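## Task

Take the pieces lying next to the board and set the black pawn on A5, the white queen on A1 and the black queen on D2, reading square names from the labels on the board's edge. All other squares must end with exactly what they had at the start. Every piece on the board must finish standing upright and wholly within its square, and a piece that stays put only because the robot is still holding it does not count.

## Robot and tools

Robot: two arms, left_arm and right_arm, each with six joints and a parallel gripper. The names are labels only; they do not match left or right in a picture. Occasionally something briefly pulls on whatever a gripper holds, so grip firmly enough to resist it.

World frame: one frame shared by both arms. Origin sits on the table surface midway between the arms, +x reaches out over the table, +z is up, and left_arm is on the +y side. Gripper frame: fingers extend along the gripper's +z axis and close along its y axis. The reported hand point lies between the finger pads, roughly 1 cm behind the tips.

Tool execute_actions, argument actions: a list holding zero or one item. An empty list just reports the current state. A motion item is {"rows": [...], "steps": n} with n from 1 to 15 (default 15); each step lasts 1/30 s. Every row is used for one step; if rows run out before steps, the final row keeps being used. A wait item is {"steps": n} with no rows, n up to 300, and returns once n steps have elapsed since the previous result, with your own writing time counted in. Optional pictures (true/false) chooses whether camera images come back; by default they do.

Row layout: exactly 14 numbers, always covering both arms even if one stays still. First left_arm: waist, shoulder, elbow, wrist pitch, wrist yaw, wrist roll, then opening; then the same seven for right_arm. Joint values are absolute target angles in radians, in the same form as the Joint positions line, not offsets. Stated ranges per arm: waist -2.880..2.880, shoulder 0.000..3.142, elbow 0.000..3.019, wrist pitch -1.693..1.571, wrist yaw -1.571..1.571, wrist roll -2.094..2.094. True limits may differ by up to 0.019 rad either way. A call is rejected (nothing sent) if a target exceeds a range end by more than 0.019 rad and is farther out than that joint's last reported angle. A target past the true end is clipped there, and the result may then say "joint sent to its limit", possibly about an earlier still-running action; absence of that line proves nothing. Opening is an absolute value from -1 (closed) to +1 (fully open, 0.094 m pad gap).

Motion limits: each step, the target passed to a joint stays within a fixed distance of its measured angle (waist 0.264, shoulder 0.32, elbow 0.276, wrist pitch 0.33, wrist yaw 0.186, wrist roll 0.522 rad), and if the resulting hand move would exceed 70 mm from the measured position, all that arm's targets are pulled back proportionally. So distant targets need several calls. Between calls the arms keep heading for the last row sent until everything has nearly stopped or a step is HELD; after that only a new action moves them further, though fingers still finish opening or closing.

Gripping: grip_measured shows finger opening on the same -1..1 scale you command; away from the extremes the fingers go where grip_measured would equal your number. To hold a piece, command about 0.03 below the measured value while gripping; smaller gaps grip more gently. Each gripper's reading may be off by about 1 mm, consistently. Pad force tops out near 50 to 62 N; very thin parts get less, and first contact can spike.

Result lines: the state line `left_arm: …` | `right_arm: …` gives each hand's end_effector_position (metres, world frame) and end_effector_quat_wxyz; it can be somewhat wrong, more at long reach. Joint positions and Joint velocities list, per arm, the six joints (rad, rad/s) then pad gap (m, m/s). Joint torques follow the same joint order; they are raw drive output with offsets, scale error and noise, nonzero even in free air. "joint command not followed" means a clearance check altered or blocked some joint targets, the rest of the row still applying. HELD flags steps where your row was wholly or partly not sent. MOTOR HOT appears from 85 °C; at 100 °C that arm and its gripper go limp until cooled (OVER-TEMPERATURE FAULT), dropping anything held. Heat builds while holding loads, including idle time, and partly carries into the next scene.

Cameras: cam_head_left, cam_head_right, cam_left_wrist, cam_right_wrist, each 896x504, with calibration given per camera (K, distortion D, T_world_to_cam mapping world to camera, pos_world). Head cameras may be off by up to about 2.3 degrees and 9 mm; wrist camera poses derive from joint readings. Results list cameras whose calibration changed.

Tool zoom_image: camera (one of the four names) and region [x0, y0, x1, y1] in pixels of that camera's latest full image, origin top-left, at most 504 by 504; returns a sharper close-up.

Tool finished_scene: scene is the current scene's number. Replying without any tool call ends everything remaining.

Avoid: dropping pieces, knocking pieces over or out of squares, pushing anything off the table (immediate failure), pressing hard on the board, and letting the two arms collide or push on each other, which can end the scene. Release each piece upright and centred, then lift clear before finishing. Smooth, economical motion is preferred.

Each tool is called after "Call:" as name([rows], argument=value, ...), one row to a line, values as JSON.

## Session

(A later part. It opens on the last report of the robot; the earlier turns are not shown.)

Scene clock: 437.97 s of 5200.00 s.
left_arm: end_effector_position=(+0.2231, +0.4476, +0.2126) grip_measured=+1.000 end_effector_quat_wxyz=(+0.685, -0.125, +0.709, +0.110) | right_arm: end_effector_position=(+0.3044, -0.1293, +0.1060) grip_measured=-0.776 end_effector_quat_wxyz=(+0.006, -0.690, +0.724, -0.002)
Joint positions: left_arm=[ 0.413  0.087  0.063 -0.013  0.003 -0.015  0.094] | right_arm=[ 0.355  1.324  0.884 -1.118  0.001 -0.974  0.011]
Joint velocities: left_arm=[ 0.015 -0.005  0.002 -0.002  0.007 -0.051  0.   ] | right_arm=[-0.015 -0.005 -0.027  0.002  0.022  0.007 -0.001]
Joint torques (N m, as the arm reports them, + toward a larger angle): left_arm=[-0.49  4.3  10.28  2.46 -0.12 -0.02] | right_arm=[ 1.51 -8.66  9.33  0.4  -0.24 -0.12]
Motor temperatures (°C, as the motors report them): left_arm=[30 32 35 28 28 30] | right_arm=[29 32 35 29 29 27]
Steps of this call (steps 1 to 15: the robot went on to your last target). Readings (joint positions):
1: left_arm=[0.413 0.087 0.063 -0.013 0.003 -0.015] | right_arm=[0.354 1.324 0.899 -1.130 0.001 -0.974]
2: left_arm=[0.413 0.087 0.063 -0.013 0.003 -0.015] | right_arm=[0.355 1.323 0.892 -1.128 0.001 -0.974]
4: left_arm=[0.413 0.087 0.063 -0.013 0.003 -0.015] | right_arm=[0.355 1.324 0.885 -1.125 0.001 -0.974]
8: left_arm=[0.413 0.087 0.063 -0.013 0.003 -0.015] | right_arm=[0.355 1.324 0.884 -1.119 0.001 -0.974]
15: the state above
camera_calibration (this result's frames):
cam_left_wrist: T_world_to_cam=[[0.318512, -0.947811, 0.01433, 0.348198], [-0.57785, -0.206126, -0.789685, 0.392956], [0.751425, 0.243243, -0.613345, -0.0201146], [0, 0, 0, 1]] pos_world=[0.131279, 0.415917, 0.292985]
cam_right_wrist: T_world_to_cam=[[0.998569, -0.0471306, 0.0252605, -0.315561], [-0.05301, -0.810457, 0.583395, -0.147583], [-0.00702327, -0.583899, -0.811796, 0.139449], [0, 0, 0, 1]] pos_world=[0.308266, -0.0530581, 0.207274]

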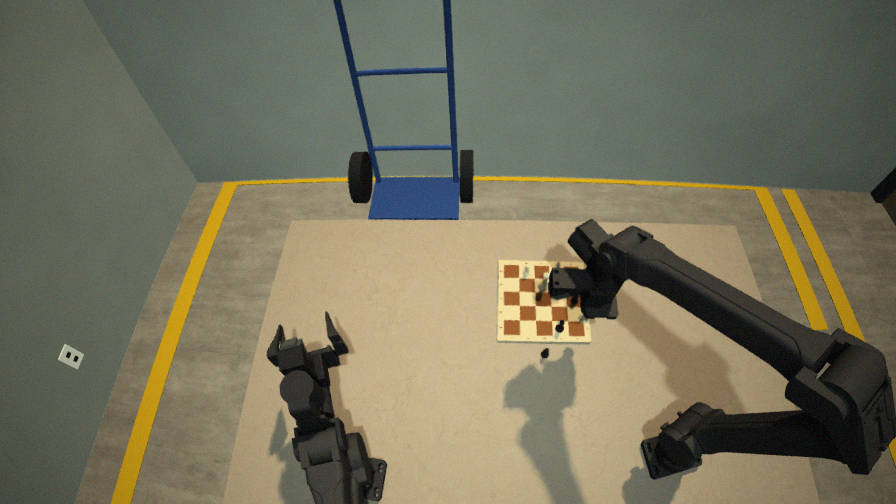

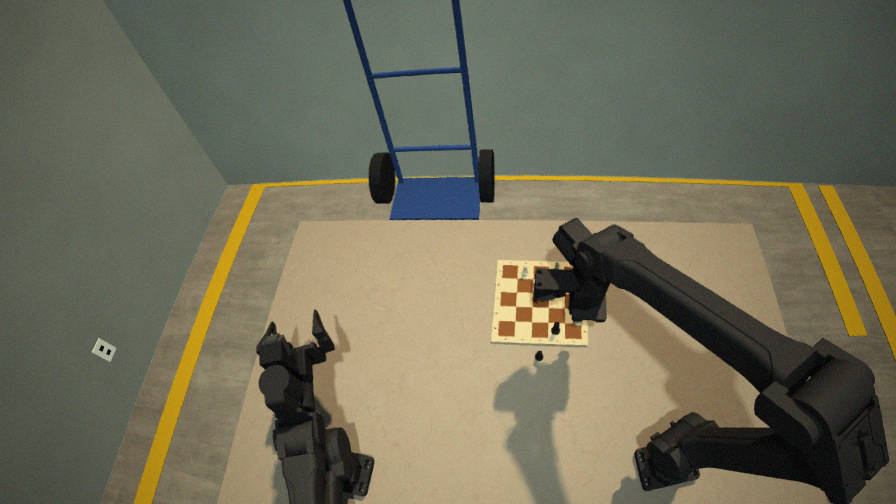

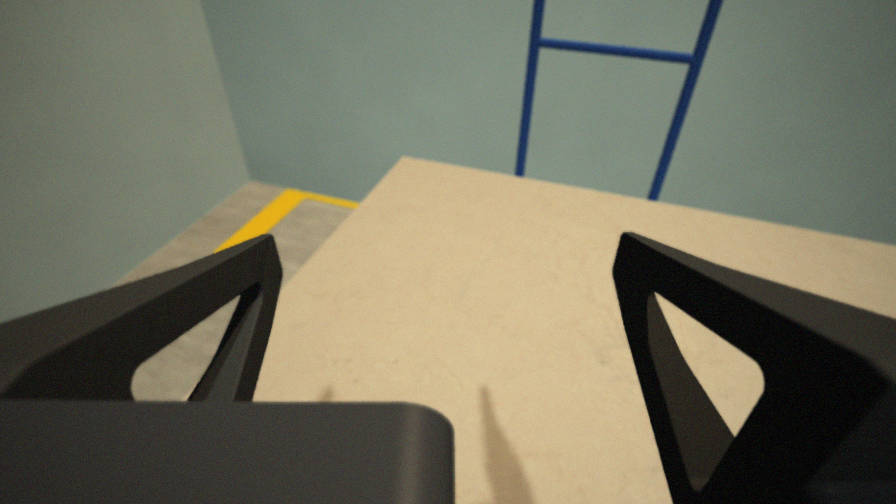

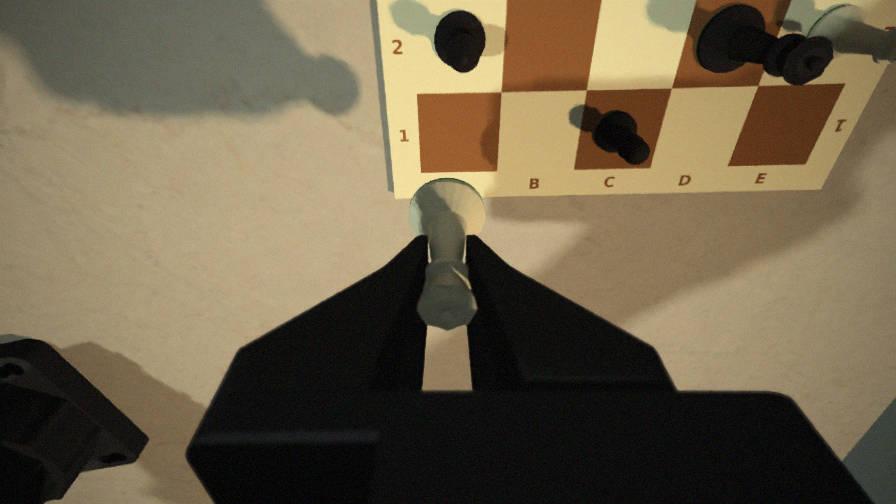

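Call:
execute_actions([
  {"rows":[[0.41,0.09,0.07,0,0,0,1,0.352,1.335,0.893,-1.103,0,-0.98,-0.81],[0.41,0.09,0.07,0,0,0,1,0.348,1.344,0.889,-1.095,0,-0.98,-0.81],[0.41,0.09,0.07,0,0,0,1,0.345,1.354,0.884,-1.083,0,-0.98,-0.81],[0.41,0.09,0.07,0,0,0,1,0.342,1.364,0.878,-1.068,0,-0.98,-0.81],[0.41,0.09,0.07,0,0,0,1,0.342,1.374,0.872,-1.053,0,-0.98,-0.81],[0.41,0.09,0.07,0,0,0,1,0.342,1.384,0.866,-1.038,0,-0.98,-0.81],[0.41,0.09,0.07,0,0,0,1,0.342,1.394,0.86,-1.023,0,-0.98,-0.81],[0.41,0.09,0.07,0,0,0,1,0.342,1.403,0.854,-1.008,0,-0.98,-0.81],[0.41,0.09,0.07,0,0,0,1,0.342,1.411,0.848,-0.993,0,-0.98,-0.81],[0.41,0.09,0.07,0,0,0,1,0.342,1.418,0.842,-0.979,0,-0.98,-0.81],[0.41,0.09,0.07,0,0,0,1,0.342,1.424,0.837,-0.966,0,-0.98,-0.81],[0.41,0.09,0.07,0,0,0,1,0.342,1.429,0.832,-0.955,0,-0.98,-0.81],[0.41,0.09,0.07,0,0,0,1,0.342,1.433,0.828,-0.946,0,-0.98,-0.81],[0.41,0.09,0.07,0,0,0,1,0.342,1.436,0.825,-0.939,0,-0.98,-0.81],[0.41,0.09,0.07,0,0,0,1,0.342,1.438,0.823,-0.934,0,-0.98,-0.81]],"steps":15},
], pictures=false)

Call:
execute_actions([
  {"steps":12},
])

Scene clock: 453.93 s of 5200.00 s.
left_arm: end_effector_position=(+0.2231, +0.4476, +0.2126) grip_measured=+1.000 end_effector_quat_wxyz=(+0.685, -0.125, +0.709, +0.110) | right_arm: end_effector_position=(+0.3089, -0.1285, +0.0480) grip_measured=-0.776 end_effector_quat_wxyz=(-0.003, -0.688, +0.726, +0.000)
Joint positions: left_arm=[ 0.413  0.087  0.063 -0.013  0.003 -0.015  0.094] | right_arm=[ 0.35   1.436  0.819 -0.96   0.001 -0.974  0.011]
Joint velocities: left_arm=[-0.015 -0.015 -0.007 -0.022  0.037  0.081  0.   ] | right_arm=[ 0.005  0.132 -0.134  0.208  0.051  0.022  0.   ]
Joint torques (N m, as the arm reports them, + toward a larger angle): left_arm=[-1.61  4.11 10.23  2.49 -0.1  -0.04] | right_arm=[ 0.73 -9.99  8.51  0.33 -0.23 -0.16]
Motor temperatures (°C, as the motors report them): left_arm=[30 32 35 28 28 30] | right_arm=[29 31 35 29 29 27]
Steps of this call (steps 1 to 15: the robot went on to your last target; steps 16 to 90: nothing new was sent; then 12.47 s passed at rest; steps 91 to 105: all 15 steps of this action). Readings (joint positions):
91: left_arm=[0.413 0.087 0.063 -0.013 0.003 -0.015] | right_arm=[0.355 1.324 0.884 -1.118 0.001 -0.974]
92: left_arm=[0.413 0.087 0.063 -0.013 0.003 -0.015] | right_arm=[0.355 1.325 0.884 -1.115 0.001 -0.974]
94: left_arm=[0.413 0.087 0.063 -0.013 0.003 -0.015] | right_arm=[0.354 1.331 0.884 -1.101 0.001 -0.974]
98: left_arm=[0.413 0.087 0.063 -0.013 0.003 -0.015] | right_arm=[0.351 1.367 0.867 -1.045 0.001 -0.974]
105: the state above

Scene clock: 454.33 s of 5200.00 s.
left_arm: end_effector_position=(+0.2231, +0.4476, +0.2126) grip_measured=+1.000 end_effector_quat_wxyz=(+0.685, -0.125, +0.709, +0.110) | right_arm: end_effector_position=(+0.3094, -0.1282, +0.0445) grip_measured=-0.776 end_effector_quat_wxyz=(-0.001, -0.688, +0.726, -0.000)
Joint positions: left_arm=[ 0.413  0.087  0.063 -0.013  0.003 -0.015  0.094] | right_arm=[ 0.35   1.442  0.813 -0.945  0.001 -0.974  0.011]
Joint velocities: left_arm=[-0.015 -0.005 -0.007 -0.007 -0.007  0.066  0.   ] | right_arm=[-0.005 -0.015  0.002  0.002 -0.066 -0.037 -0.   ]
Joint torques (N m, as the arm reports them, + toward a larger angle): left_arm=[-1.08  3.98 10.19  2.36 -0.09 -0.05] | right_arm=[  0.48 -10.39   8.35   0.34  -0.25  -0.1 ]
Motor temperatures (°C, as the motors report them): left_arm=[30 32 35 28 28 30] | right_arm=[29 31 35 29 29 27]
Steps of this call (steps 1 to 12: the robot went on to your last target). Readings (joint positions):
1: left_arm=[0.413 0.087 0.063 -0.013 0.003 -0.015] | right_arm=[0.350 1.440 0.816 -0.955 0.001 -0.974]
2: left_arm=[0.413 0.087 0.063 -0.013 0.003 -0.015] | right_arm=[0.350 1.442 0.814 -0.952 0.001 -0.974]
4: left_arm=[0.413 0.087 0.063 -0.013 0.003 -0.015] | right_arm=[0.350 1.442 0.813 -0.949 0.001 -0.974]
8: left_arm=[0.413 0.087 0.063 -0.013 0.003 -0.015] | right_arm=[0.350 1.442 0.813 -0.946 0.001 -0.974]
12: the state above
camera_calibration (this result's frames):
cam_left_wrist: T_world_to_cam=[[0.318512, -0.947811, 0.01433, 0.348198], [-0.57785, -0.206126, -0.789685, 0.392956], [0.751425, 0.243243, -0.613345, -0.0201146], [0, 0, 0, 1]] pos_world=[0.131279, 0.415917, 0.292985]
cam_right_wrist: T_world_to_cam=[[0.998575, -0.0519301, 0.0123162, -0.319014], [-0.0491708, -0.805435, 0.590641, -0.11143], [-0.0207522, -0.590405, -0.80684, 0.0933205], [0, 0, 0, 1]] pos_world=[0.315017, -0.0512195, 0.145039]

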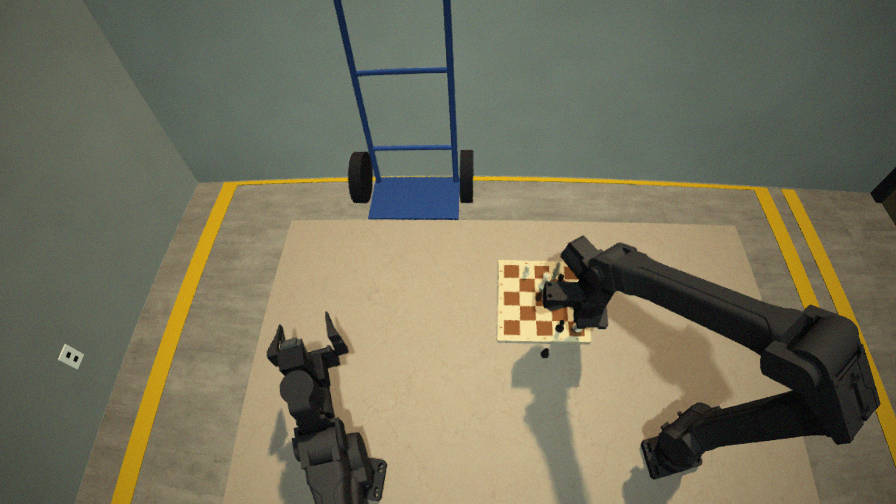

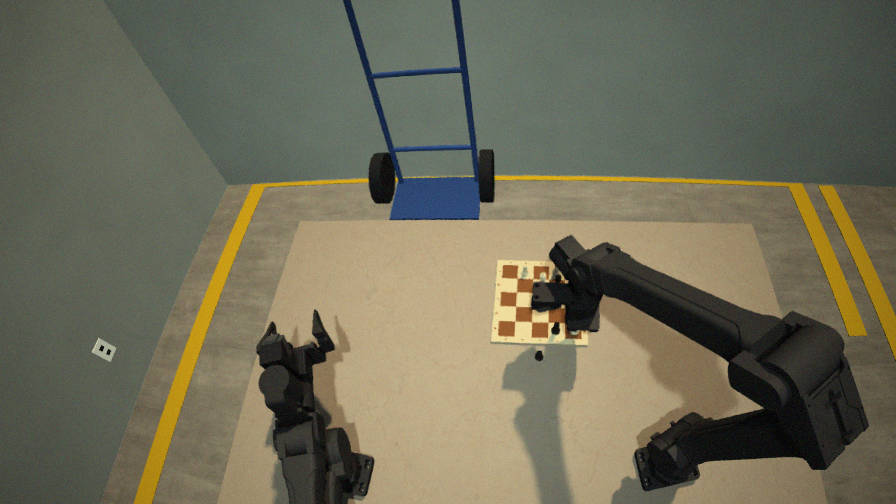

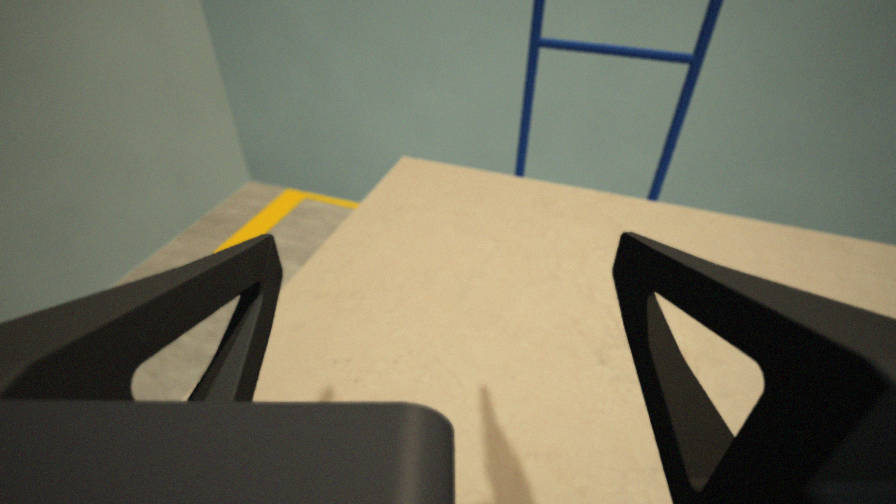

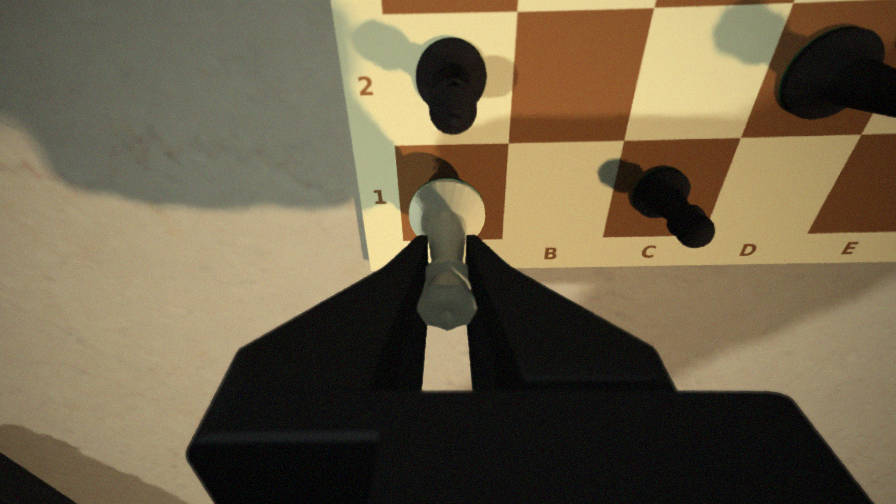

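Call:
execute_actions([
  {"rows":[[0.41,0.09,0.07,0,0,0,1,0.342,1.446,0.819,-0.93,0,-0.98,-0.81],[0.41,0.09,0.07,0,0,0,1,0.342,1.451,0.817,-0.926,0,-0.98,-0.81],[0.41,0.09,0.07,0,0,0,1,0.342,1.454,0.815,-0.922,0,-0.98,-0.81],[0.41,0.09,0.07,0,0,0,1,0.342,1.457,0.813,-0.918,0,-0.98,-0.81],[0.41,0.09,0.07,0,0,0,1,0.342,1.46,0.812,-0.913,0,-0.98,-0.81],[0.41,0.09,0.07,0,0,0,1,0.342,1.462,0.811,-0.909,0,-0.98,-0.81],[0.41,0.09,0.07,0,0,0,1,0.342,1.464,0.81,-0.905,0,-0.98,-0.81],[0.41,0.09,0.07,0,0,0,1,0.342,1.466,0.809,-0.901,0,-0.98,-0.81],[0.41,0.09,0.07,0,0,0,1,0.342,1.468,0.808,-0.898,0,-0.98,-0.81],[0.41,0.09,0.07,0,0,0,1,0.342,1.47,0.807,-0.897,0,-0.98,-0.81],[0.41,0.09,0.07,0,0,0,1,0.342,1.472,0.807,-0.897,0,-0.98,-0.81]],"steps":15},
], pictures=false)

Call:
execute_actions([
  {"steps":8},
])

Scene clock: 472.77 s of 5200.00 s.
left_arm: end_effector_position=(+0.2231, +0.4476, +0.2126) grip_measured=+1.000 end_effector_quat_wxyz=(+0.685, -0.125, +0.709, +0.110) | right_arm: end_effector_position=(+0.3105, -0.1276, +0.0331) grip_measured=-0.776 end_effector_quat_wxyz=(-0.001, -0.688, +0.726, -0.000)
Joint positions: left_arm=[ 0.413  0.087  0.063 -0.013  0.003 -0.015  0.094] | right_arm=[ 0.35   1.466  0.802 -0.909  0.001 -0.974  0.011]
Joint velocities: left_arm=[-0.024 -0.015  0.002  0.007  0.11  -0.037  0.   ] | right_arm=[-0.015  0.015 -0.022  0.017 -0.022 -0.066 -0.001]
Joint torques (N m, as the arm reports them, + toward a larger angle): left_arm=[-0.49  4.66 10.15  2.29 -0.1  -0.02] | right_arm=[ 0.73 -9.45  7.86  0.33 -0.23 -0.07]
Motor temperatures (°C, as the motors report them): left_arm=[30 32 35 28 28 30] | right_arm=[29 31 35 29 29 27]
Steps of this call (steps 1 to 30: the robot went on to your last target; steps 31 to 100: nothing new was sent; then 14.60 s passed at rest; steps 101 to 115: all 15 steps of this action). Readings (joint positions):
101: left_arm=[0.413 0.087 0.063 -0.013 0.003 -0.015] | right_arm=[0.350 1.442 0.813 -0.945 0.001 -0.974]
102: left_arm=[0.413 0.087 0.063 -0.013 0.003 -0.015] | right_arm=[0.350 1.442 0.813 -0.943 0.001 -0.974]
104: left_arm=[0.413 0.087 0.063 -0.013 0.003 -0.015] | right_arm=[0.350 1.443 0.813 -0.936 0.001 -0.974]
108: left_arm=[0.413 0.087 0.063 -0.013 0.003 -0.015] | right_arm=[0.350 1.450 0.810 -0.920 0.001 -0.974]
115: the state above

Scene clock: 473.03 s of 5200.00 s.
left_arm: end_effector_position=(+0.2231, +0.4476, +0.2126) grip_measured=+1.000 end_effector_quat_wxyz=(+0.685, -0.125, +0.709, +0.110) | right_arm: end_effector_position=(+0.3107, -0.1275, +0.0330) grip_measured=-0.776 end_effector_quat_wxyz=(-0.001, -0.688, +0.726, -0.000)
Joint positions: left_arm=[ 0.413  0.087  0.063 -0.013  0.003 -0.015  0.094] | right_arm=[ 0.35   1.466  0.802 -0.909  0.001 -0.974  0.011]
Joint velocities: left_arm=[-0.024 -0.005 -0.007  0.002  0.022 -0.051  0.   ] | right_arm=[-0.005 -0.005 -0.002 -0.027  0.007  0.051  0.001]
Joint torques (N m, as the arm reports them, + toward a larger angle): left_arm=[-0.45  4.42 10.31  2.29 -0.1  -0.01] | right_arm=[ 1.23 -9.59  7.84  0.23 -0.25 -0.1 ]
Motor temperatures (°C, as the motors report them): left_arm=[30 32 35 28 28 30] | right_arm=[29 31 35 29 29 27]
Steps of this call (steps 1 to 8: the robot went on to your last target). Readings (joint positions):
1: left_arm=[0.413 0.087 0.063 -0.013 0.003 -0.015] | right_arm=[0.350 1.466 0.802 -0.909 0.001 -0.974]
2: left_arm=[0.413 0.087 0.063 -0.013 0.003 -0.015] | right_arm=[0.350 1.466 0.802 -0.909 0.001 -0.974]
4: left_arm=[0.413 0.087 0.063 -0.013 0.003 -0.015] | right_arm=[0.350 1.466 0.802 -0.909 0.001 -0.974]
8: the state above
camera_calibration (this result's frames):
cam_left_wrist: T_world_to_cam=[[0.318512, -0.947811, 0.01433, 0.348198], [-0.57785, -0.206126, -0.789685, 0.392956], [0.751425, 0.243243, -0.613345, -0.0201146], [0, 0, 0, 1]] pos_world=[0.131279, 0.415917, 0.292985]
cam_right_wrist: T_world_to_cam=[[0.998567, -0.0519351, 0.0129477, -0.320102], [-0.0495564, -0.805668, 0.590291, -0.103855], [-0.0202253, -0.590086, -0.807087, 0.084386], [0, 0, 0, 1]] pos_world=[0.316204, -0.0505021, 0.133556]

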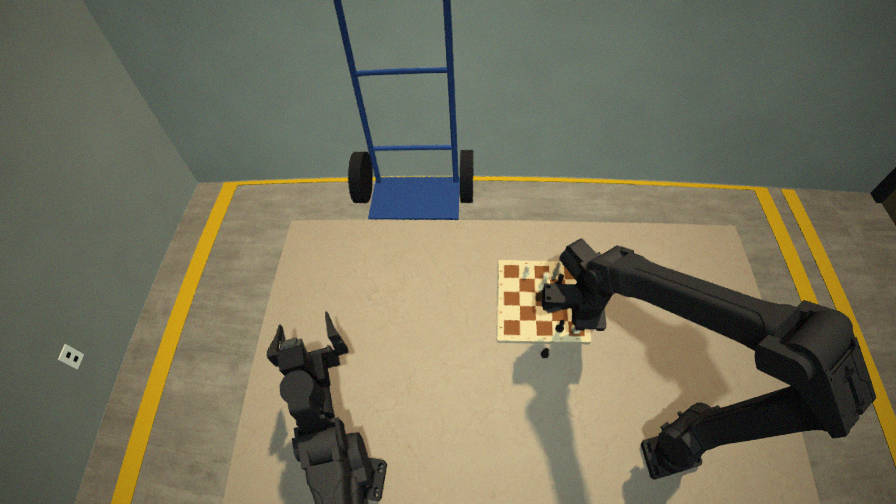

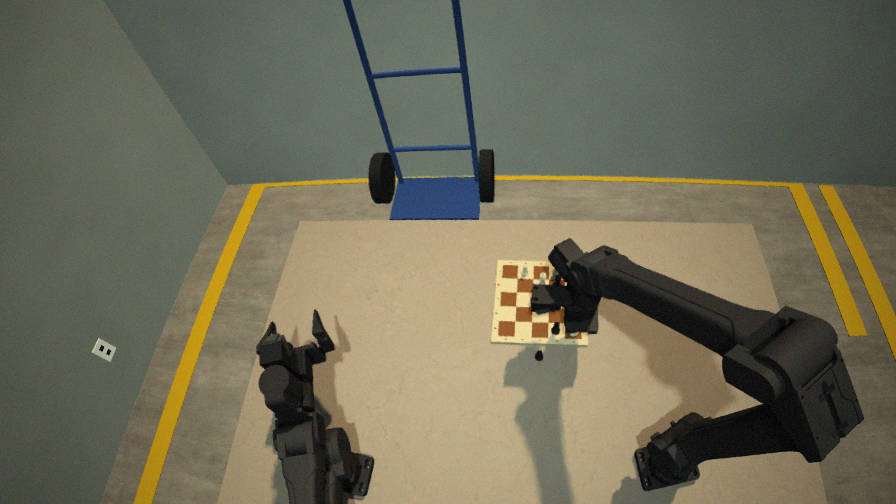

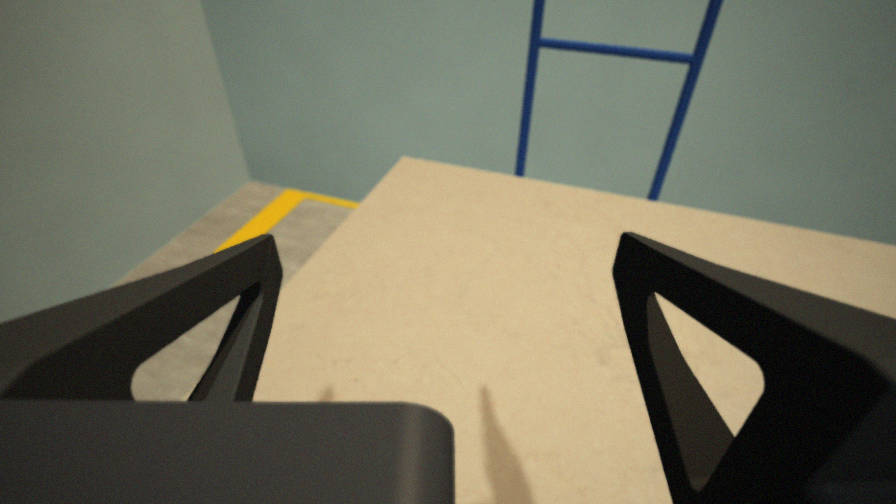

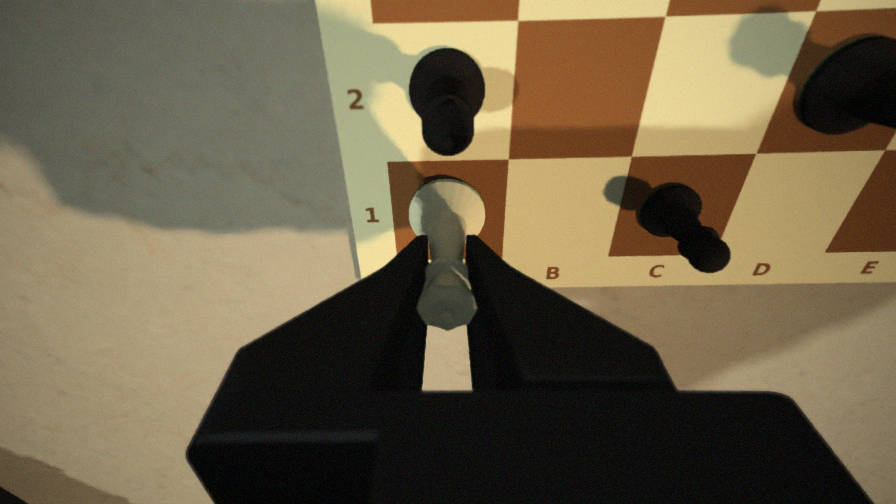

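Call:
execute_actions([
  {"rows":[[0.41,0.09,0.07,0,0,0,1,0.342,1.475,0.807,-0.897,0,-0.98,-0.81],[0.41,0.09,0.07,0,0,0,1,0.342,1.478,0.807,-0.897,0,-0.98,-0.81],[0.41,0.09,0.07,0,0,0,1,0.342,1.48,0.807,-0.897,0,-0.98,-0.81],[0.41,0.09,0.07,0,0,0,1,0.342,1.48,0.807,-0.897,0,-0.98,-0.81],[0.41,0.09,0.07,0,0,0,1,0.342,1.48,0.807,-0.897,0,-0.98,-0.81],[0.41,0.09,0.07,0,0,0,1,0.342,1.48,0.807,-0.897,0,-0.98,-0.81],[0.41,0.09,0.07,0,0,0,1,0.342,1.48,0.807,-0.897,0,-0.98,-0.81],[0.41,0.09,0.07,0,0,0,1,0.342,1.48,0.807,-0.897,0,-0.98,-0.81],[0.41,0.09,0.07,0,0,0,1,0.35,1.468,0.815,-0.905,0,-0.98,-0.81],[0.41,0.09,0.07,0,0,0,1,0.35,1.465,0.82,-0.91,0,-0.98,-0.76],[0.41,0.09,0.07,0,0,0,1,0.35,1.46,0.83,-0.91,0,-0.98,-0.7],[0.41,0.09,0.07,0,0,0,1,0.35,1.46,0.84,-0.91,0,-0.98,-0.6],[0.41,0.09,0.07,0,0,0,1,0.35,1.455,0.845,-0.915,0,-0.98,-0.45],[0.41,0.09,0.07,0,0,0,1,0.35,1.455,0.845,-0.915,0,-0.98,-0.3]],"steps":15},
], pictures=false)

Call:
execute_actions([
  {"rows":[[0.41,0.09,0.07,0,0,0,1,0.35,1.443,0.855,-0.92,0,-0.98,-0.3],[0.41,0.09,0.07,0,0,0,1,0.35,1.435,0.86,-0.928,0,-0.98,-0.3],[0.41,0.09,0.07,0,0,0,1,0.35,1.427,0.867,-0.94,0,-0.98,-0.3],[0.41,0.09,0.07,0,0,0,1,0.35,1.419,0.874,-0.955,0,-0.98,-0.3],[0.41,0.09,0.07,0,0,0,1,0.35,1.411,0.882,-0.97,0,-0.98,-0.3],[0.41,0.09,0.07,0,0,0,1,0.35,1.403,0.89,-0.986,0,-0.98,-0.3],[0.41,0.09,0.07,0,0,0,1,0.35,1.395,0.898,-1.002,0,-0.98,-0.3],[0.41,0.09,0.07,0,0,0,1,0.35,1.387,0.906,-1.018,0,-0.98,-0.3],[0.41,0.09,0.07,0,0,0,1,0.35,1.379,0.914,-1.034,0,-0.98,-0.3],[0.41,0.09,0.07,0,0,0,1,0.35,1.372,0.922,-1.05,0,-0.98,-0.3],[0.41,0.09,0.07,0,0,0,1,0.35,1.366,0.93,-1.065,0,-0.98,-0.3],[0.41,0.09,0.07,0,0,0,1,0.35,1.362,0.936,-1.078,0,-0.98,-0.3],[0.41,0.09,0.07,0,0,0,1,0.35,1.36,0.941,-1.088,0,-0.98,-0.3],[0.41,0.09,0.07,0,0,0,1,0.35,1.36,0.945,-1.096,0,-0.98,-0.3]],"steps":15},
], pictures=false)

Call:
execute_actions([
  {"rows":[[0.41,0.09,0.07,0,0,0,1,0.36,1.36,0.945,-1.096,0,-0.97,-0.3],[0.41,0.09,0.07,0,0,0,1,0.375,1.36,0.945,-1.096,0,-0.95,-0.3],[0.41,0.09,0.07,0,0,0,1,0.395,1.36,0.945,-1.096,0,-0.93,-0.3],[0.41,0.09,0.07,0,0,0,1,0.42,1.36,0.945,-1.096,0,-0.9,-0.3],[0.41,0.09,0.07,0,0,0,1,0.445,1.36,0.945,-1.096,0,-0.87,-0.3],[0.41,0.09,0.07,0,0,0,1,0.47,1.36,0.945,-1.096,0,-0.84,-0.3],[0.41,0.09,0.07,0,0,0,1,0.495,1.36,0.945,-1.096,0,-0.81,-0.3],[0.41,0.09,0.07,0,0,0,1,0.52,1.36,0.945,-1.096,0,-0.78,-0.3],[0.41,0.09,0.07,0,0,0,1,0.545,1.36,0.945,-1.096,0,-0.75,-0.3],[0.41,0.09,0.07,0,0,0,1,0.567,1.36,0.945,-1.096,0,-0.73,-0.3],[0.41,0.09,0.07,0,0,0,1,0.586,1.36,0.945,-1.096,0,-0.71,-0.3],[0.41,0.09,0.07,0,0,0,1,0.602,1.36,0.945,-1.096,0,-0.7,-0.3],[0.41,0.09,0.07,0,0,0,1,0.614,1.36,0.945,-1.096,0,-0.69,-0.3],[0.41,0.09,0.07,0,0,0,1,0.622,1.36,0.945,-1.096,0,-0.69,-0.3],[0.41,0.09,0.07,0,0,0,1,0.626,1.36,0.945,-1.096,0,-0.69,-0.3]],"steps":15},
], pictures=false)

Call:
execute_actions([
  {"steps":15},
])

Scene clock: 504.87 s of 5200.00 s.
left_arm: end_effector_position=(+0.2231, +0.4476, +0.2126) grip_measured=+1.000 end_effector_quat_wxyz=(+0.685, -0.125, +0.709, +0.110) | right_arm: end_effector_position=(+0.3106, -0.1275, +0.0326) grip_measured=-0.319 end_effector_quat_wxyz=(-0.002, -0.688, +0.726, -0.000)
Joint positions: left_arm=[ 0.413  0.087  0.063 -0.013  0.003 -0.015  0.094] | right_arm=[ 0.35   1.468  0.802 -0.909  0.001 -0.974  0.032]
Joint velocities: left_arm=[-0.015 -0.005 -0.002 -0.002 -0.037  0.007  0.   ] | right_arm=[ 0.005 -0.015  0.007  0.002 -0.037 -0.037  0.032]
Joint torques (N m, as the arm reports them, + toward a larger angle): left_arm=[-0.5   4.43 10.25  2.61 -0.05 -0.01] | right_arm=[  1.77 -10.46  10.54  -0.3   -0.24  -0.09]
Motor temperatures (°C, as the motors report them): left_arm=[30 32 35 28 28 30] | right_arm=[29 31 35 29 29 27]
Steps of this call (steps 1 to 15: the robot went on to your last target; steps 16 to 90: nothing new was sent; then 28.33 s passed at rest; steps 91 to 105: all 15 steps of this action). Readings (joint positions):
91: left_arm=[0.413 0.087 0.063 -0.013 0.003 -0.015] | right_arm=[0.350 1.466 0.802 -0.909 0.001 -0.974]
92: left_arm=[0.413 0.087 0.063 -0.013 0.003 -0.015] | right_arm=[0.350 1.466 0.802 -0.909 0.001 -0.974]
94: left_arm=[0.413 0.087 0.063 -0.013 0.003 -0.015] | right_arm=[0.350 1.468 0.802 -0.909 0.001 -0.974]
98: left_arm=[0.413 0.087 0.063 -0.013 0.003 -0.015] | right_arm=[0.350 1.468 0.802 -0.909 0.001 -0.974]
105: the state above

Scene clock: 505.37 s of 5200.00 s.
left_arm: end_effector_position=(+0.2231, +0.4476, +0.2126) grip_measured=+1.000 end_effector_quat_wxyz=(+0.685, -0.125, +0.709, +0.110) | right_arm: end_effector_position=(+0.3175, -0.1234, +0.0955) grip_measured=-0.302 end_effector_quat_wxyz=(+0.011, -0.688, +0.726, -0.003)
Joint positions: left_arm=[ 0.413  0.087  0.063 -0.013  0.003 -0.015  0.094] | right_arm=[ 0.35   1.369  0.896 -1.075  0.001 -0.974  0.033]
Joint velocities: left_arm=[ 0.005  0.005 -0.002  0.032 -0.022 -0.11   0.   ] | right_arm=[-0.034 -0.151  0.159 -0.188 -0.051 -0.037 -0.001]
Joint torques (N m, as the arm reports them, + toward a larger angle): left_arm=[-0.61  3.98 10.47  2.49 -0.08 -0.01] | right_arm=[ 1.45 -9.16 11.27 -0.19 -0.24 -0.13]
Motor temperatures (°C, as the motors report them): left_arm=[30 32 35 28 28 30] | right_arm=[29 31 35 29 29 27]
Steps of this call (steps 1 to 15: all 15 steps of this action). Readings (joint positions):
1: left_arm=[0.413 0.087 0.063 -0.013 0.003 -0.015] | right_arm=[0.350 1.467 0.803 -0.909 0.001 -0.974]
2: left_arm=[0.413 0.087 0.063 -0.013 0.003 -0.015] | right_arm=[0.350 1.466 0.804 -0.912 0.001 -0.974]
4: left_arm=[0.413 0.087 0.063 -0.013 0.003 -0.015] | right_arm=[0.350 1.461 0.809 -0.927 0.001 -0.974]
8: left_arm=[0.413 0.087 0.063 -0.013 0.003 -0.015] | right_arm=[0.350 1.431 0.835 -0.982 0.001 -0.974]
15: the state above

Scene clock: 505.87 s of 5200.00 s.
left_arm: end_effector_position=(+0.2231, +0.4476, +0.2126) grip_measured=+1.000 end_effector_quat_wxyz=(+0.685, -0.125, +0.709, +0.110) | right_arm: end_effector_position=(+0.2555, -0.0466, +0.0996) grip_measured=-0.302 end_effector_quat_wxyz=(+0.012, -0.705, +0.709, -0.000)
Joint positions: left_arm=[ 0.413  0.087  0.063 -0.013  0.003 -0.015  0.094] | right_arm=[ 0.626  1.363  0.903 -1.087  0.001 -0.745  0.033]
Joint velocities: left_arm=[-0.005  0.005 -0.007  0.002  0.007 -0.022  0.   ] | right_arm=[ 0.317 -0.005  0.017 -0.007 -0.007  0.359  0.   ]
Joint torques (N m, as the arm reports them, + toward a larger angle): left_arm=[-0.68  4.55 10.27  2.59 -0.09 -0.05] | right_arm=[-0.24 -9.73 11.5  -0.36 -0.21  0.04]
Motor temperatures (°C, as the motors report them): left_arm=[30 32 35 28 28 30] | right_arm=[29 31 35 29 29 27]
Steps of this call (steps 1 to 15: all 15 steps of this action). Readings (joint positions):
1: left_arm=[0.413 0.087 0.063 -0.013 0.003 -0.015] | right_arm=[0.350 1.365 0.900 -1.080 0.001 -0.974]
2: left_arm=[0.413 0.087 0.063 -0.013 0.003 -0.015] | right_arm=[0.351 1.363 0.903 -1.082 0.001 -0.971]
4: left_arm=[0.413 0.087 0.063 -0.013 0.003 -0.015] | right_arm=[0.365 1.363 0.903 -1.084 0.001 -0.953]
8: left_arm=[0.413 0.087 0.063 -0.013 0.003 -0.015] | right_arm=[0.454 1.363 0.903 -1.087 0.001 -0.879]
15: the state above

Scene clock: 506.37 s of 5200.00 s.
left_arm: end_effector_position=(+0.2231, +0.4476, +0.2126) grip_measured=+1.000 end_effector_quat_wxyz=(+0.685, -0.125, +0.709, +0.110) | right_arm: end_effector_position=(+0.2535, -0.0447, +0.0996) grip_measured=-0.302 end_effector_quat_wxyz=(+0.012, -0.691, +0.723, +0.000)
Joint positions: left_arm=[ 0.413  0.087  0.063 -0.013  0.003 -0.015  0.094] | right_arm=[ 0.634  1.363  0.903 -1.087  0.001 -0.699  0.033]
Joint velocities: left_arm=[ 0.005 -0.005  0.007 -0.007  0.037  0.022  0.   ] | right_arm=[ 0.005  0.005 -0.012 -0.007  0.066 -0.022  0.   ]
Joint torques (N m, as the arm reports them, + toward a larger angle): left_arm=[-1.06  4.82 10.27  2.48 -0.11 -0.06] | right_arm=[ -0.09 -10.39  11.21  -0.32  -0.21   0.04]
Motor temperatures (°C, as the motors report them): left_arm=[30 32 35 28 28 30] | right_arm=[29 31 35 29 29 27]
Steps of this call (steps 1 to 15: the robot went on to your last target). Readings (joint positions):
1: left_arm=[0.413 0.087 0.063 -0.013 0.003 -0.015] | right_arm=[0.634 1.363 0.903 -1.087 0.001 -0.736]
2: left_arm=[0.413 0.087 0.063 -0.013 0.003 -0.015] | right_arm=[0.637 1.363 0.903 -1.087 0.001 -0.728]
4: left_arm=[0.413 0.087 0.063 -0.013 0.003 -0.015] | right_arm=[0.636 1.363 0.903 -1.087 0.001 -0.717]
8: left_arm=[0.413 0.087 0.063 -0.013 0.003 -0.015] | right_arm=[0.634 1.363 0.903 -1.087 0.001 -0.705]
15: the state above
camera_calibration (this result's frames):
cam_left_wrist: T_world_to_cam=[[0.318512, -0.947811, 0.01433, 0.348198], [-0.57785, -0.206126, -0.789685, 0.392956], [0.751425, 0.243243, -0.613345, -0.0201146], [0, 0, 0, 1]] pos_world=[0.131279, 0.415917, 0.292985]
cam_right_wrist: T_world_to_cam=[[0.998618, -0.0431956, 0.0299427, -0.260947], [-0.0525576, -0.81691, 0.574366, -0.0775131], [-0.000349592, -0.575146, -0.818051, 0.182576], [0, 0, 0, 1]] pos_world=[0.256576, 0.0304151, 0.201691]

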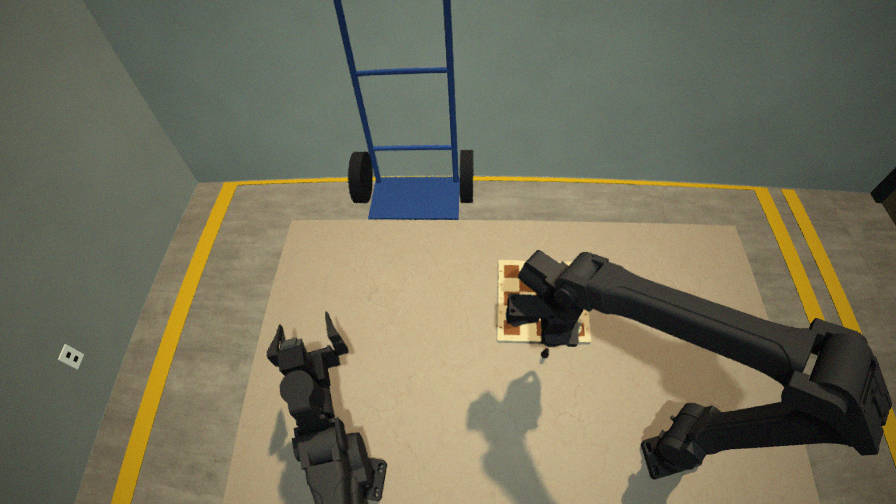

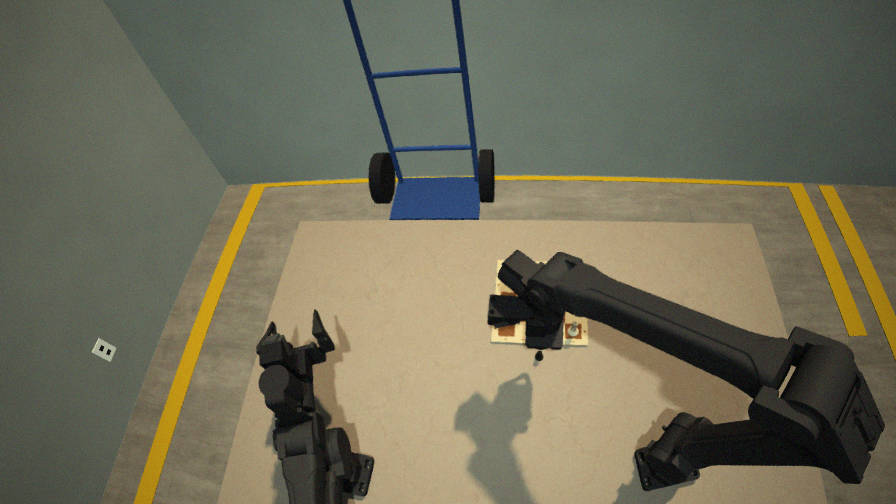

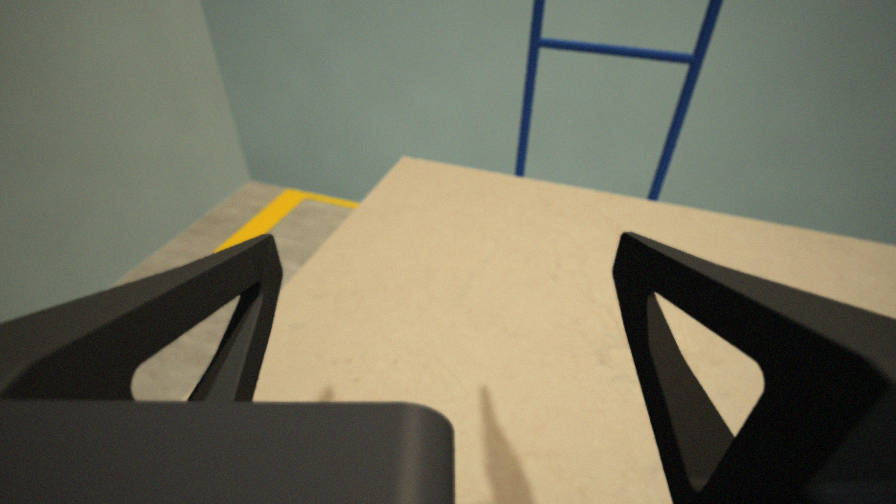

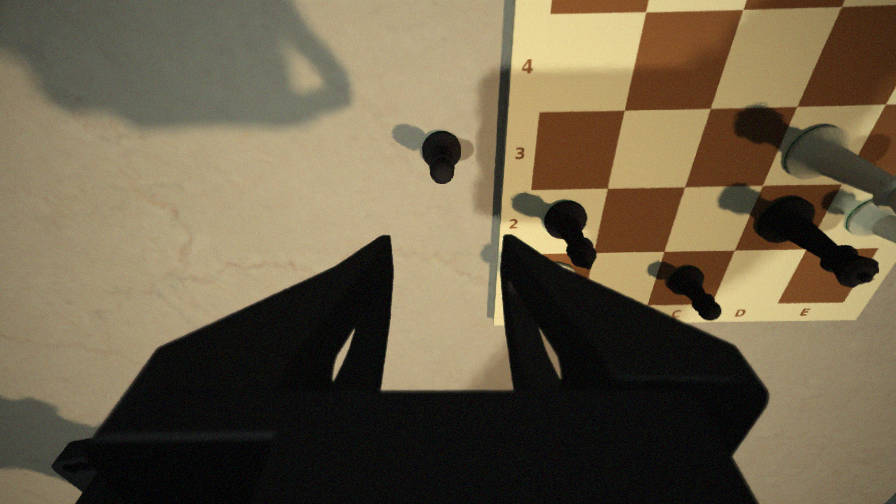

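Call:
execute_actions([
  {"rows":[[0.41,0.09,0.07,0,0,0,1,0.624,1.375,0.91,-1.08,0,-0.69,-0.3],[0.41,0.09,0.07,0,0,0,1,0.622,1.386,0.902,-1.072,0,-0.69,-0.3],[0.41,0.09,0.07,0,0,0,1,0.622,1.398,0.894,-1.058,0,-0.69,-0.3],[0.41,0.09,0.07,0,0,0,1,0.622,1.41,0.885,-1.04,0,-0.69,-0.3],[0.41,0.09,0.07,0,0,0,1,0.622,1.422,0.876,-1.02,0,-0.69,-0.3],[0.41,0.09,0.07,0,0,0,1,0.622,1.434,0.867,-1.0,0,-0.69,-0.3],[0.41,0.09,0.07,0,0,0,1,0.622,1.445,0.858,-0.98,0,-0.69,-0.3],[0.41,0.09,0.07,0,0,0,1,0.622,1.456,0.85,-0.96,0,-0.69,-0.3],[0.41,0.09,0.07,0,0,0,1,0.622,1.466,0.842,-0.94,0,-0.69,-0.3],[0.41,0.09,0.07,0,0,0,1,0.622,1.474,0.835,-0.921,0,-0.69,-0.3],[0.41,0.09,0.07,0,0,0,1,0.622,1.481,0.829,-0.904,0,-0.69,-0.3],[0.41,0.09,0.07,0,0,0,1,0.622,1.487,0.823,-0.89,0,-0.69,-0.3],[0.41,0.09,0.07,0,0,0,1,0.622,1.491,0.819,-0.878,0,-0.69,-0.3],[0.41,0.09,0.07,0,0,0,1,0.622,1.494,0.815,-0.87,0,-0.69,-0.3],[0.41,0.09,0.07,0,0,0,1,0.622,1.496,0.813,-0.864,0,-0.69,-0.3]],"steps":15},
], pictures=false)

Call:
execute_actions([
  {"steps":12},
])

Scene clock: 531.23 s of 5200.00 s.
left_arm: end_effector_position=(+0.2231, +0.4476, +0.2126) grip_measured=+1.000 end_effector_quat_wxyz=(+0.685, -0.125, +0.709, +0.110) | right_arm: end_effector_position=(+0.2511, -0.0493, +0.0241) grip_measured=-0.302 end_effector_quat_wxyz=(-0.007, -0.689, +0.725, -0.001)
Joint positions: left_arm=[ 0.413  0.087  0.063 -0.013  0.003 -0.015  0.094] | right_arm=[ 0.63   1.498  0.808 -0.894  0.001 -0.697  0.033]
Joint velocities: left_arm=[ 0.005  0.005 -0.002 -0.002  0.007 -0.051  0.   ] | right_arm=[-0.005  0.132 -0.129  0.266 -0.007  0.037 -0.001]
Joint torques (N m, as the arm reports them, + toward a larger angle): left_arm=[-1.19  4.59 10.22  2.43 -0.09 -0.03] | right_arm=[  0.54 -11.09   8.34   0.43  -0.21   0.03]
Motor temperatures (°C, as the motors report them): left_arm=[30 32 36 28 28 30] | right_arm=[29 31 37 29 29 27]
Steps of this call (steps 1 to 15: the robot went on to your last target; steps 16 to 90: nothing new was sent; then 21.37 s passed at rest; steps 91 to 105: all 15 steps of this action). Readings (joint positions):
91: left_arm=[0.413 0.087 0.063 -0.013 0.003 -0.015] | right_arm=[0.634 1.363 0.903 -1.087 0.001 -0.697]
92: left_arm=[0.413 0.087 0.063 -0.013 0.003 -0.015] | right_arm=[0.633 1.365 0.903 -1.086 0.001 -0.697]
94: left_arm=[0.413 0.087 0.063 -0.013 0.003 -0.015] | right_arm=[0.632 1.371 0.898 -1.073 0.001 -0.697]
98: left_arm=[0.413 0.087 0.063 -0.013 0.003 -0.015] | right_arm=[0.630 1.413 0.868 -1.005 0.001 -0.697]
105: the state above

Scene clock: 531.63 s of 5200.00 s.
left_arm: end_effector_position=(+0.2231, +0.4476, +0.2126) grip_measured=+1.000 end_effector_quat_wxyz=(+0.685, -0.125, +0.709, +0.110) | right_arm: end_effector_position=(+0.2520, -0.0484, +0.0208) grip_measured=-0.302 end_effector_quat_wxyz=(-0.003, -0.689, +0.725, -0.001)
Joint positions: left_arm=[ 0.413  0.087  0.063 -0.013  0.003 -0.015  0.094] | right_arm=[ 0.63   1.503  0.802 -0.875  0.001 -0.697  0.033]
Joint velocities: left_arm=[-0.005 -0.015  0.002 -0.002  0.051 -0.007  0.   ] | right_arm=[-0.005  0.015 -0.022  0.002  0.022  0.007 -0.   ]
Joint torques (N m, as the arm reports them, + toward a larger angle): left_arm=[-1.24  4.13 10.29  2.47 -0.09 -0.02] | right_arm=[  0.24 -11.3    8.21   0.38  -0.22   0.05]
Motor temperatures (°C, as the motors report them): left_arm=[30 32 36 28 28 30] | right_arm=[29 31 37 29 29 27]
Steps of this call (steps 1 to 12: the robot went on to your last target). Readings (joint positions):
1: left_arm=[0.413 0.087 0.063 -0.013 0.003 -0.015] | right_arm=[0.630 1.502 0.805 -0.887 0.001 -0.697]
2: left_arm=[0.413 0.087 0.063 -0.013 0.003 -0.015] | right_arm=[0.630 1.503 0.803 -0.883 0.001 -0.697]
4: left_arm=[0.413 0.087 0.063 -0.013 0.003 -0.015] | right_arm=[0.630 1.503 0.802 -0.879 0.001 -0.697]
8: left_arm=[0.413 0.087 0.063 -0.013 0.003 -0.015] | right_arm=[0.630 1.503 0.802 -0.875 0.001 -0.697]
12: the state above
camera_calibration (this result's frames):
cam_left_wrist: T_world_to_cam=[[0.318512, -0.947811, 0.01433, 0.348198], [-0.57785, -0.206126, -0.789685, 0.392956], [0.751425, 0.243243, -0.613345, -0.0201146], [0, 0, 0, 1]] pos_world=[0.131279, 0.415917, 0.292985]
cam_right_wrist: T_world_to_cam=[[0.998761, -0.0484716, 0.0112705, -0.257125], [-0.0457165, -0.804203, 0.592594, -0.0368151], [-0.0196601, -0.592375, -0.805423, 0.119785], [0, 0, 0, 1]] pos_world=[0.257478, 0.0288878, 0.121192]

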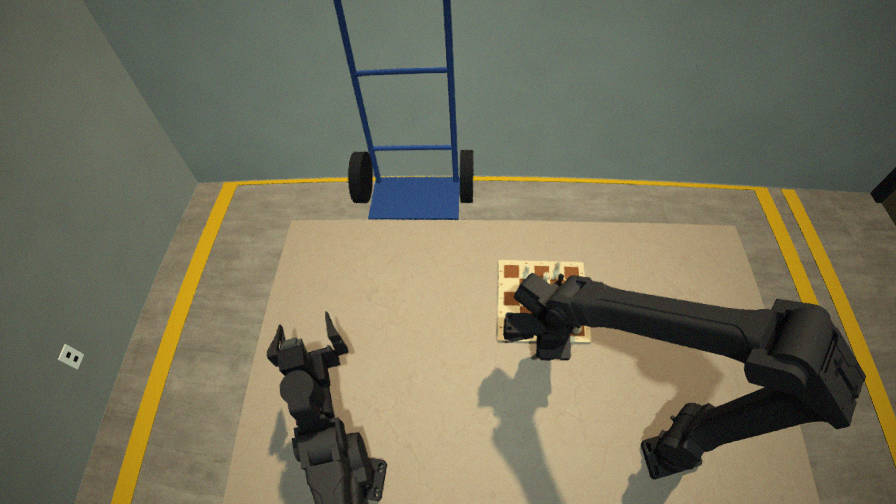

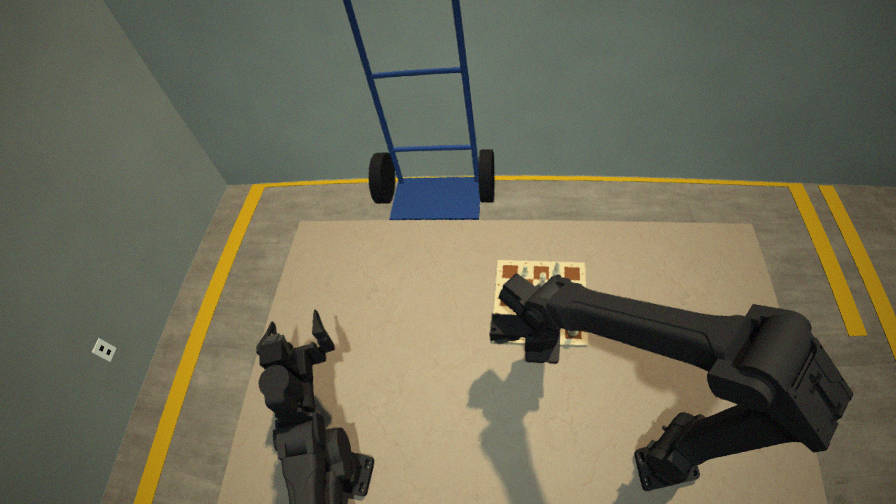

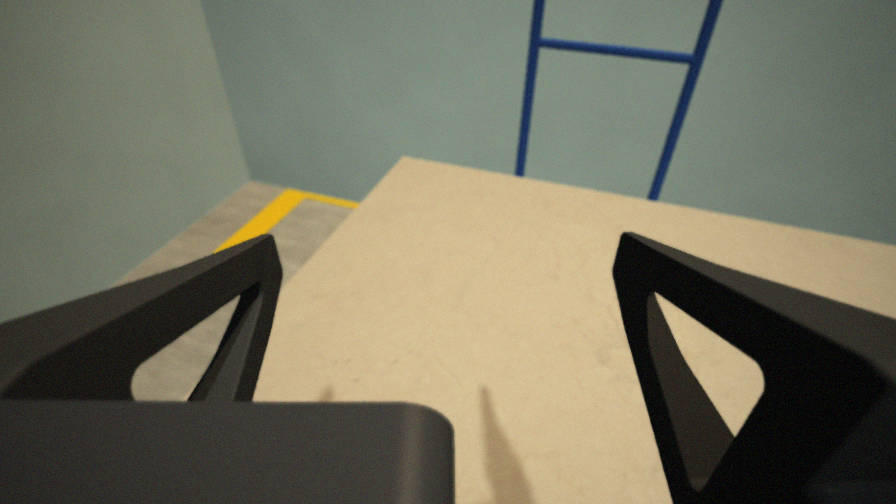

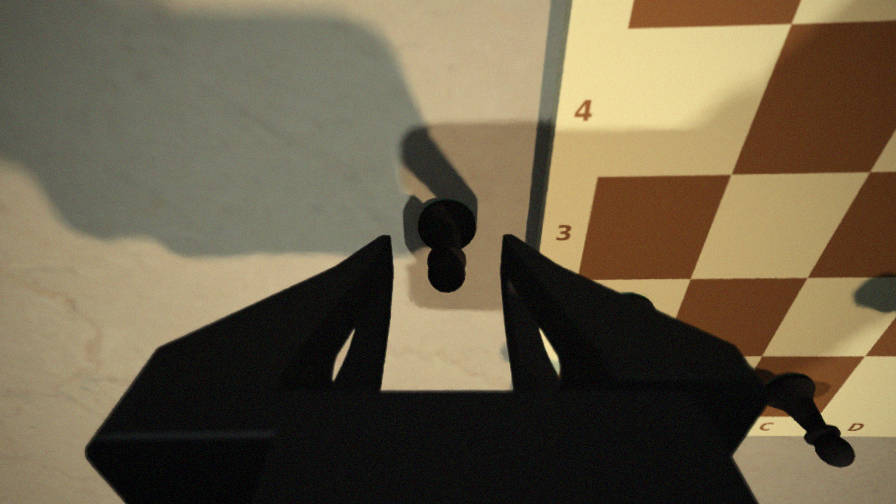

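Call:
execute_actions([
  {"rows":[[0.41,0.09,0.07,0,0,0,1,0.622,1.496,0.813,-0.864,0,-0.69,-0.45],[0.41,0.09,0.07,0,0,0,1,0.622,1.496,0.813,-0.864,0,-0.69,-0.6],[0.41,0.09,0.07,0,0,0,1,0.622,1.496,0.813,-0.864,0,-0.69,-0.7],[0.41,0.09,0.07,0,0,0,1,0.622,1.496,0.813,-0.864,0,-0.69,-0.75],[0.41,0.09,0.07,0,0,0,1,0.622,1.496,0.813,-0.864,0,-0.69,-0.77],[0.41,0.09,0.07,0,0,0,1,0.622,1.496,0.813,-0.864,0,-0.69,-0.79],[0.41,0.09,0.07,0,0,0,1,0.622,1.496,0.813,-0.864,0,-0.69,-0.81],[0.41,0.09,0.07,0,0,0,1,0.622,1.496,0.813,-0.864,0,-0.69,-0.83],[0.41,0.09,0.07,0,0,0,1,0.622,1.496,0.813,-0.864,0,-0.69,-0.845],[0.41,0.09,0.07,0,0,0,1,0.622,1.496,0.813,-0.864,0,-0.69,-0.86]],"steps":14},
], pictures=false)

Scene clock: 545.30 s of 5200.00 s.
left_arm: end_effector_position=(+0.2231, +0.4476, +0.2126) grip_measured=+1.000 end_effector_quat_wxyz=(+0.685, -0.125, +0.709, +0.110) | right_arm: end_effector_position=(+0.2520, -0.0484, +0.0208) grip_measured=-0.832 end_effector_quat_wxyz=(-0.003, -0.689, +0.725, -0.001)
Joint positions: left_arm=[ 0.413  0.087  0.063 -0.013  0.003 -0.015  0.094] | right_arm=[ 0.63   1.503  0.802 -0.875  0.001 -0.697  0.008]
Joint velocities: left_arm=[ 0.005 -0.005  0.002 -0.017  0.022 -0.037  0.   ] | right_arm=[-0.015 -0.015 -0.012 -0.007 -0.007  0.081 -0.   ]
Joint torques (N m, as the arm reports them, + toward a larger angle): left_arm=[-0.87  4.15 10.15  2.35 -0.06 -0.02] | right_arm=[  0.32 -10.99   8.11   0.42  -0.22   0.07]
Motor temperatures (°C, as the motors report them): left_arm=[30 32 36 28 28 30] | right_arm=[29 31 36 29 29 27]
Steps of this call (steps 1 to 30: the robot went on to your last target; steps 31 to 100: nothing new was sent; then 9.87 s passed at rest; steps 101 to 114: all 14 steps of this action). Readings (joint positions):
101: left_arm=[0.413 0.087 0.063 -0.013 0.003 -0.015] | right_arm=[0.630 1.503 0.802 -0.875 0.001 -0.697]
102: left_arm=[0.413 0.087 0.063 -0.013 0.003 -0.015] | right_arm=[0.630 1.503 0.802 -0.875 0.001 -0.697]
104: left_arm=[0.413 0.087 0.063 -0.013 0.003 -0.015] | right_arm=[0.630 1.503 0.802 -0.875 0.001 -0.697]
108: left_arm=[0.413 0.087 0.063 -0.013 0.003 -0.015] | right_arm=[0.630 1.503 0.802 -0.875 0.001 -0.697]
114: the state above


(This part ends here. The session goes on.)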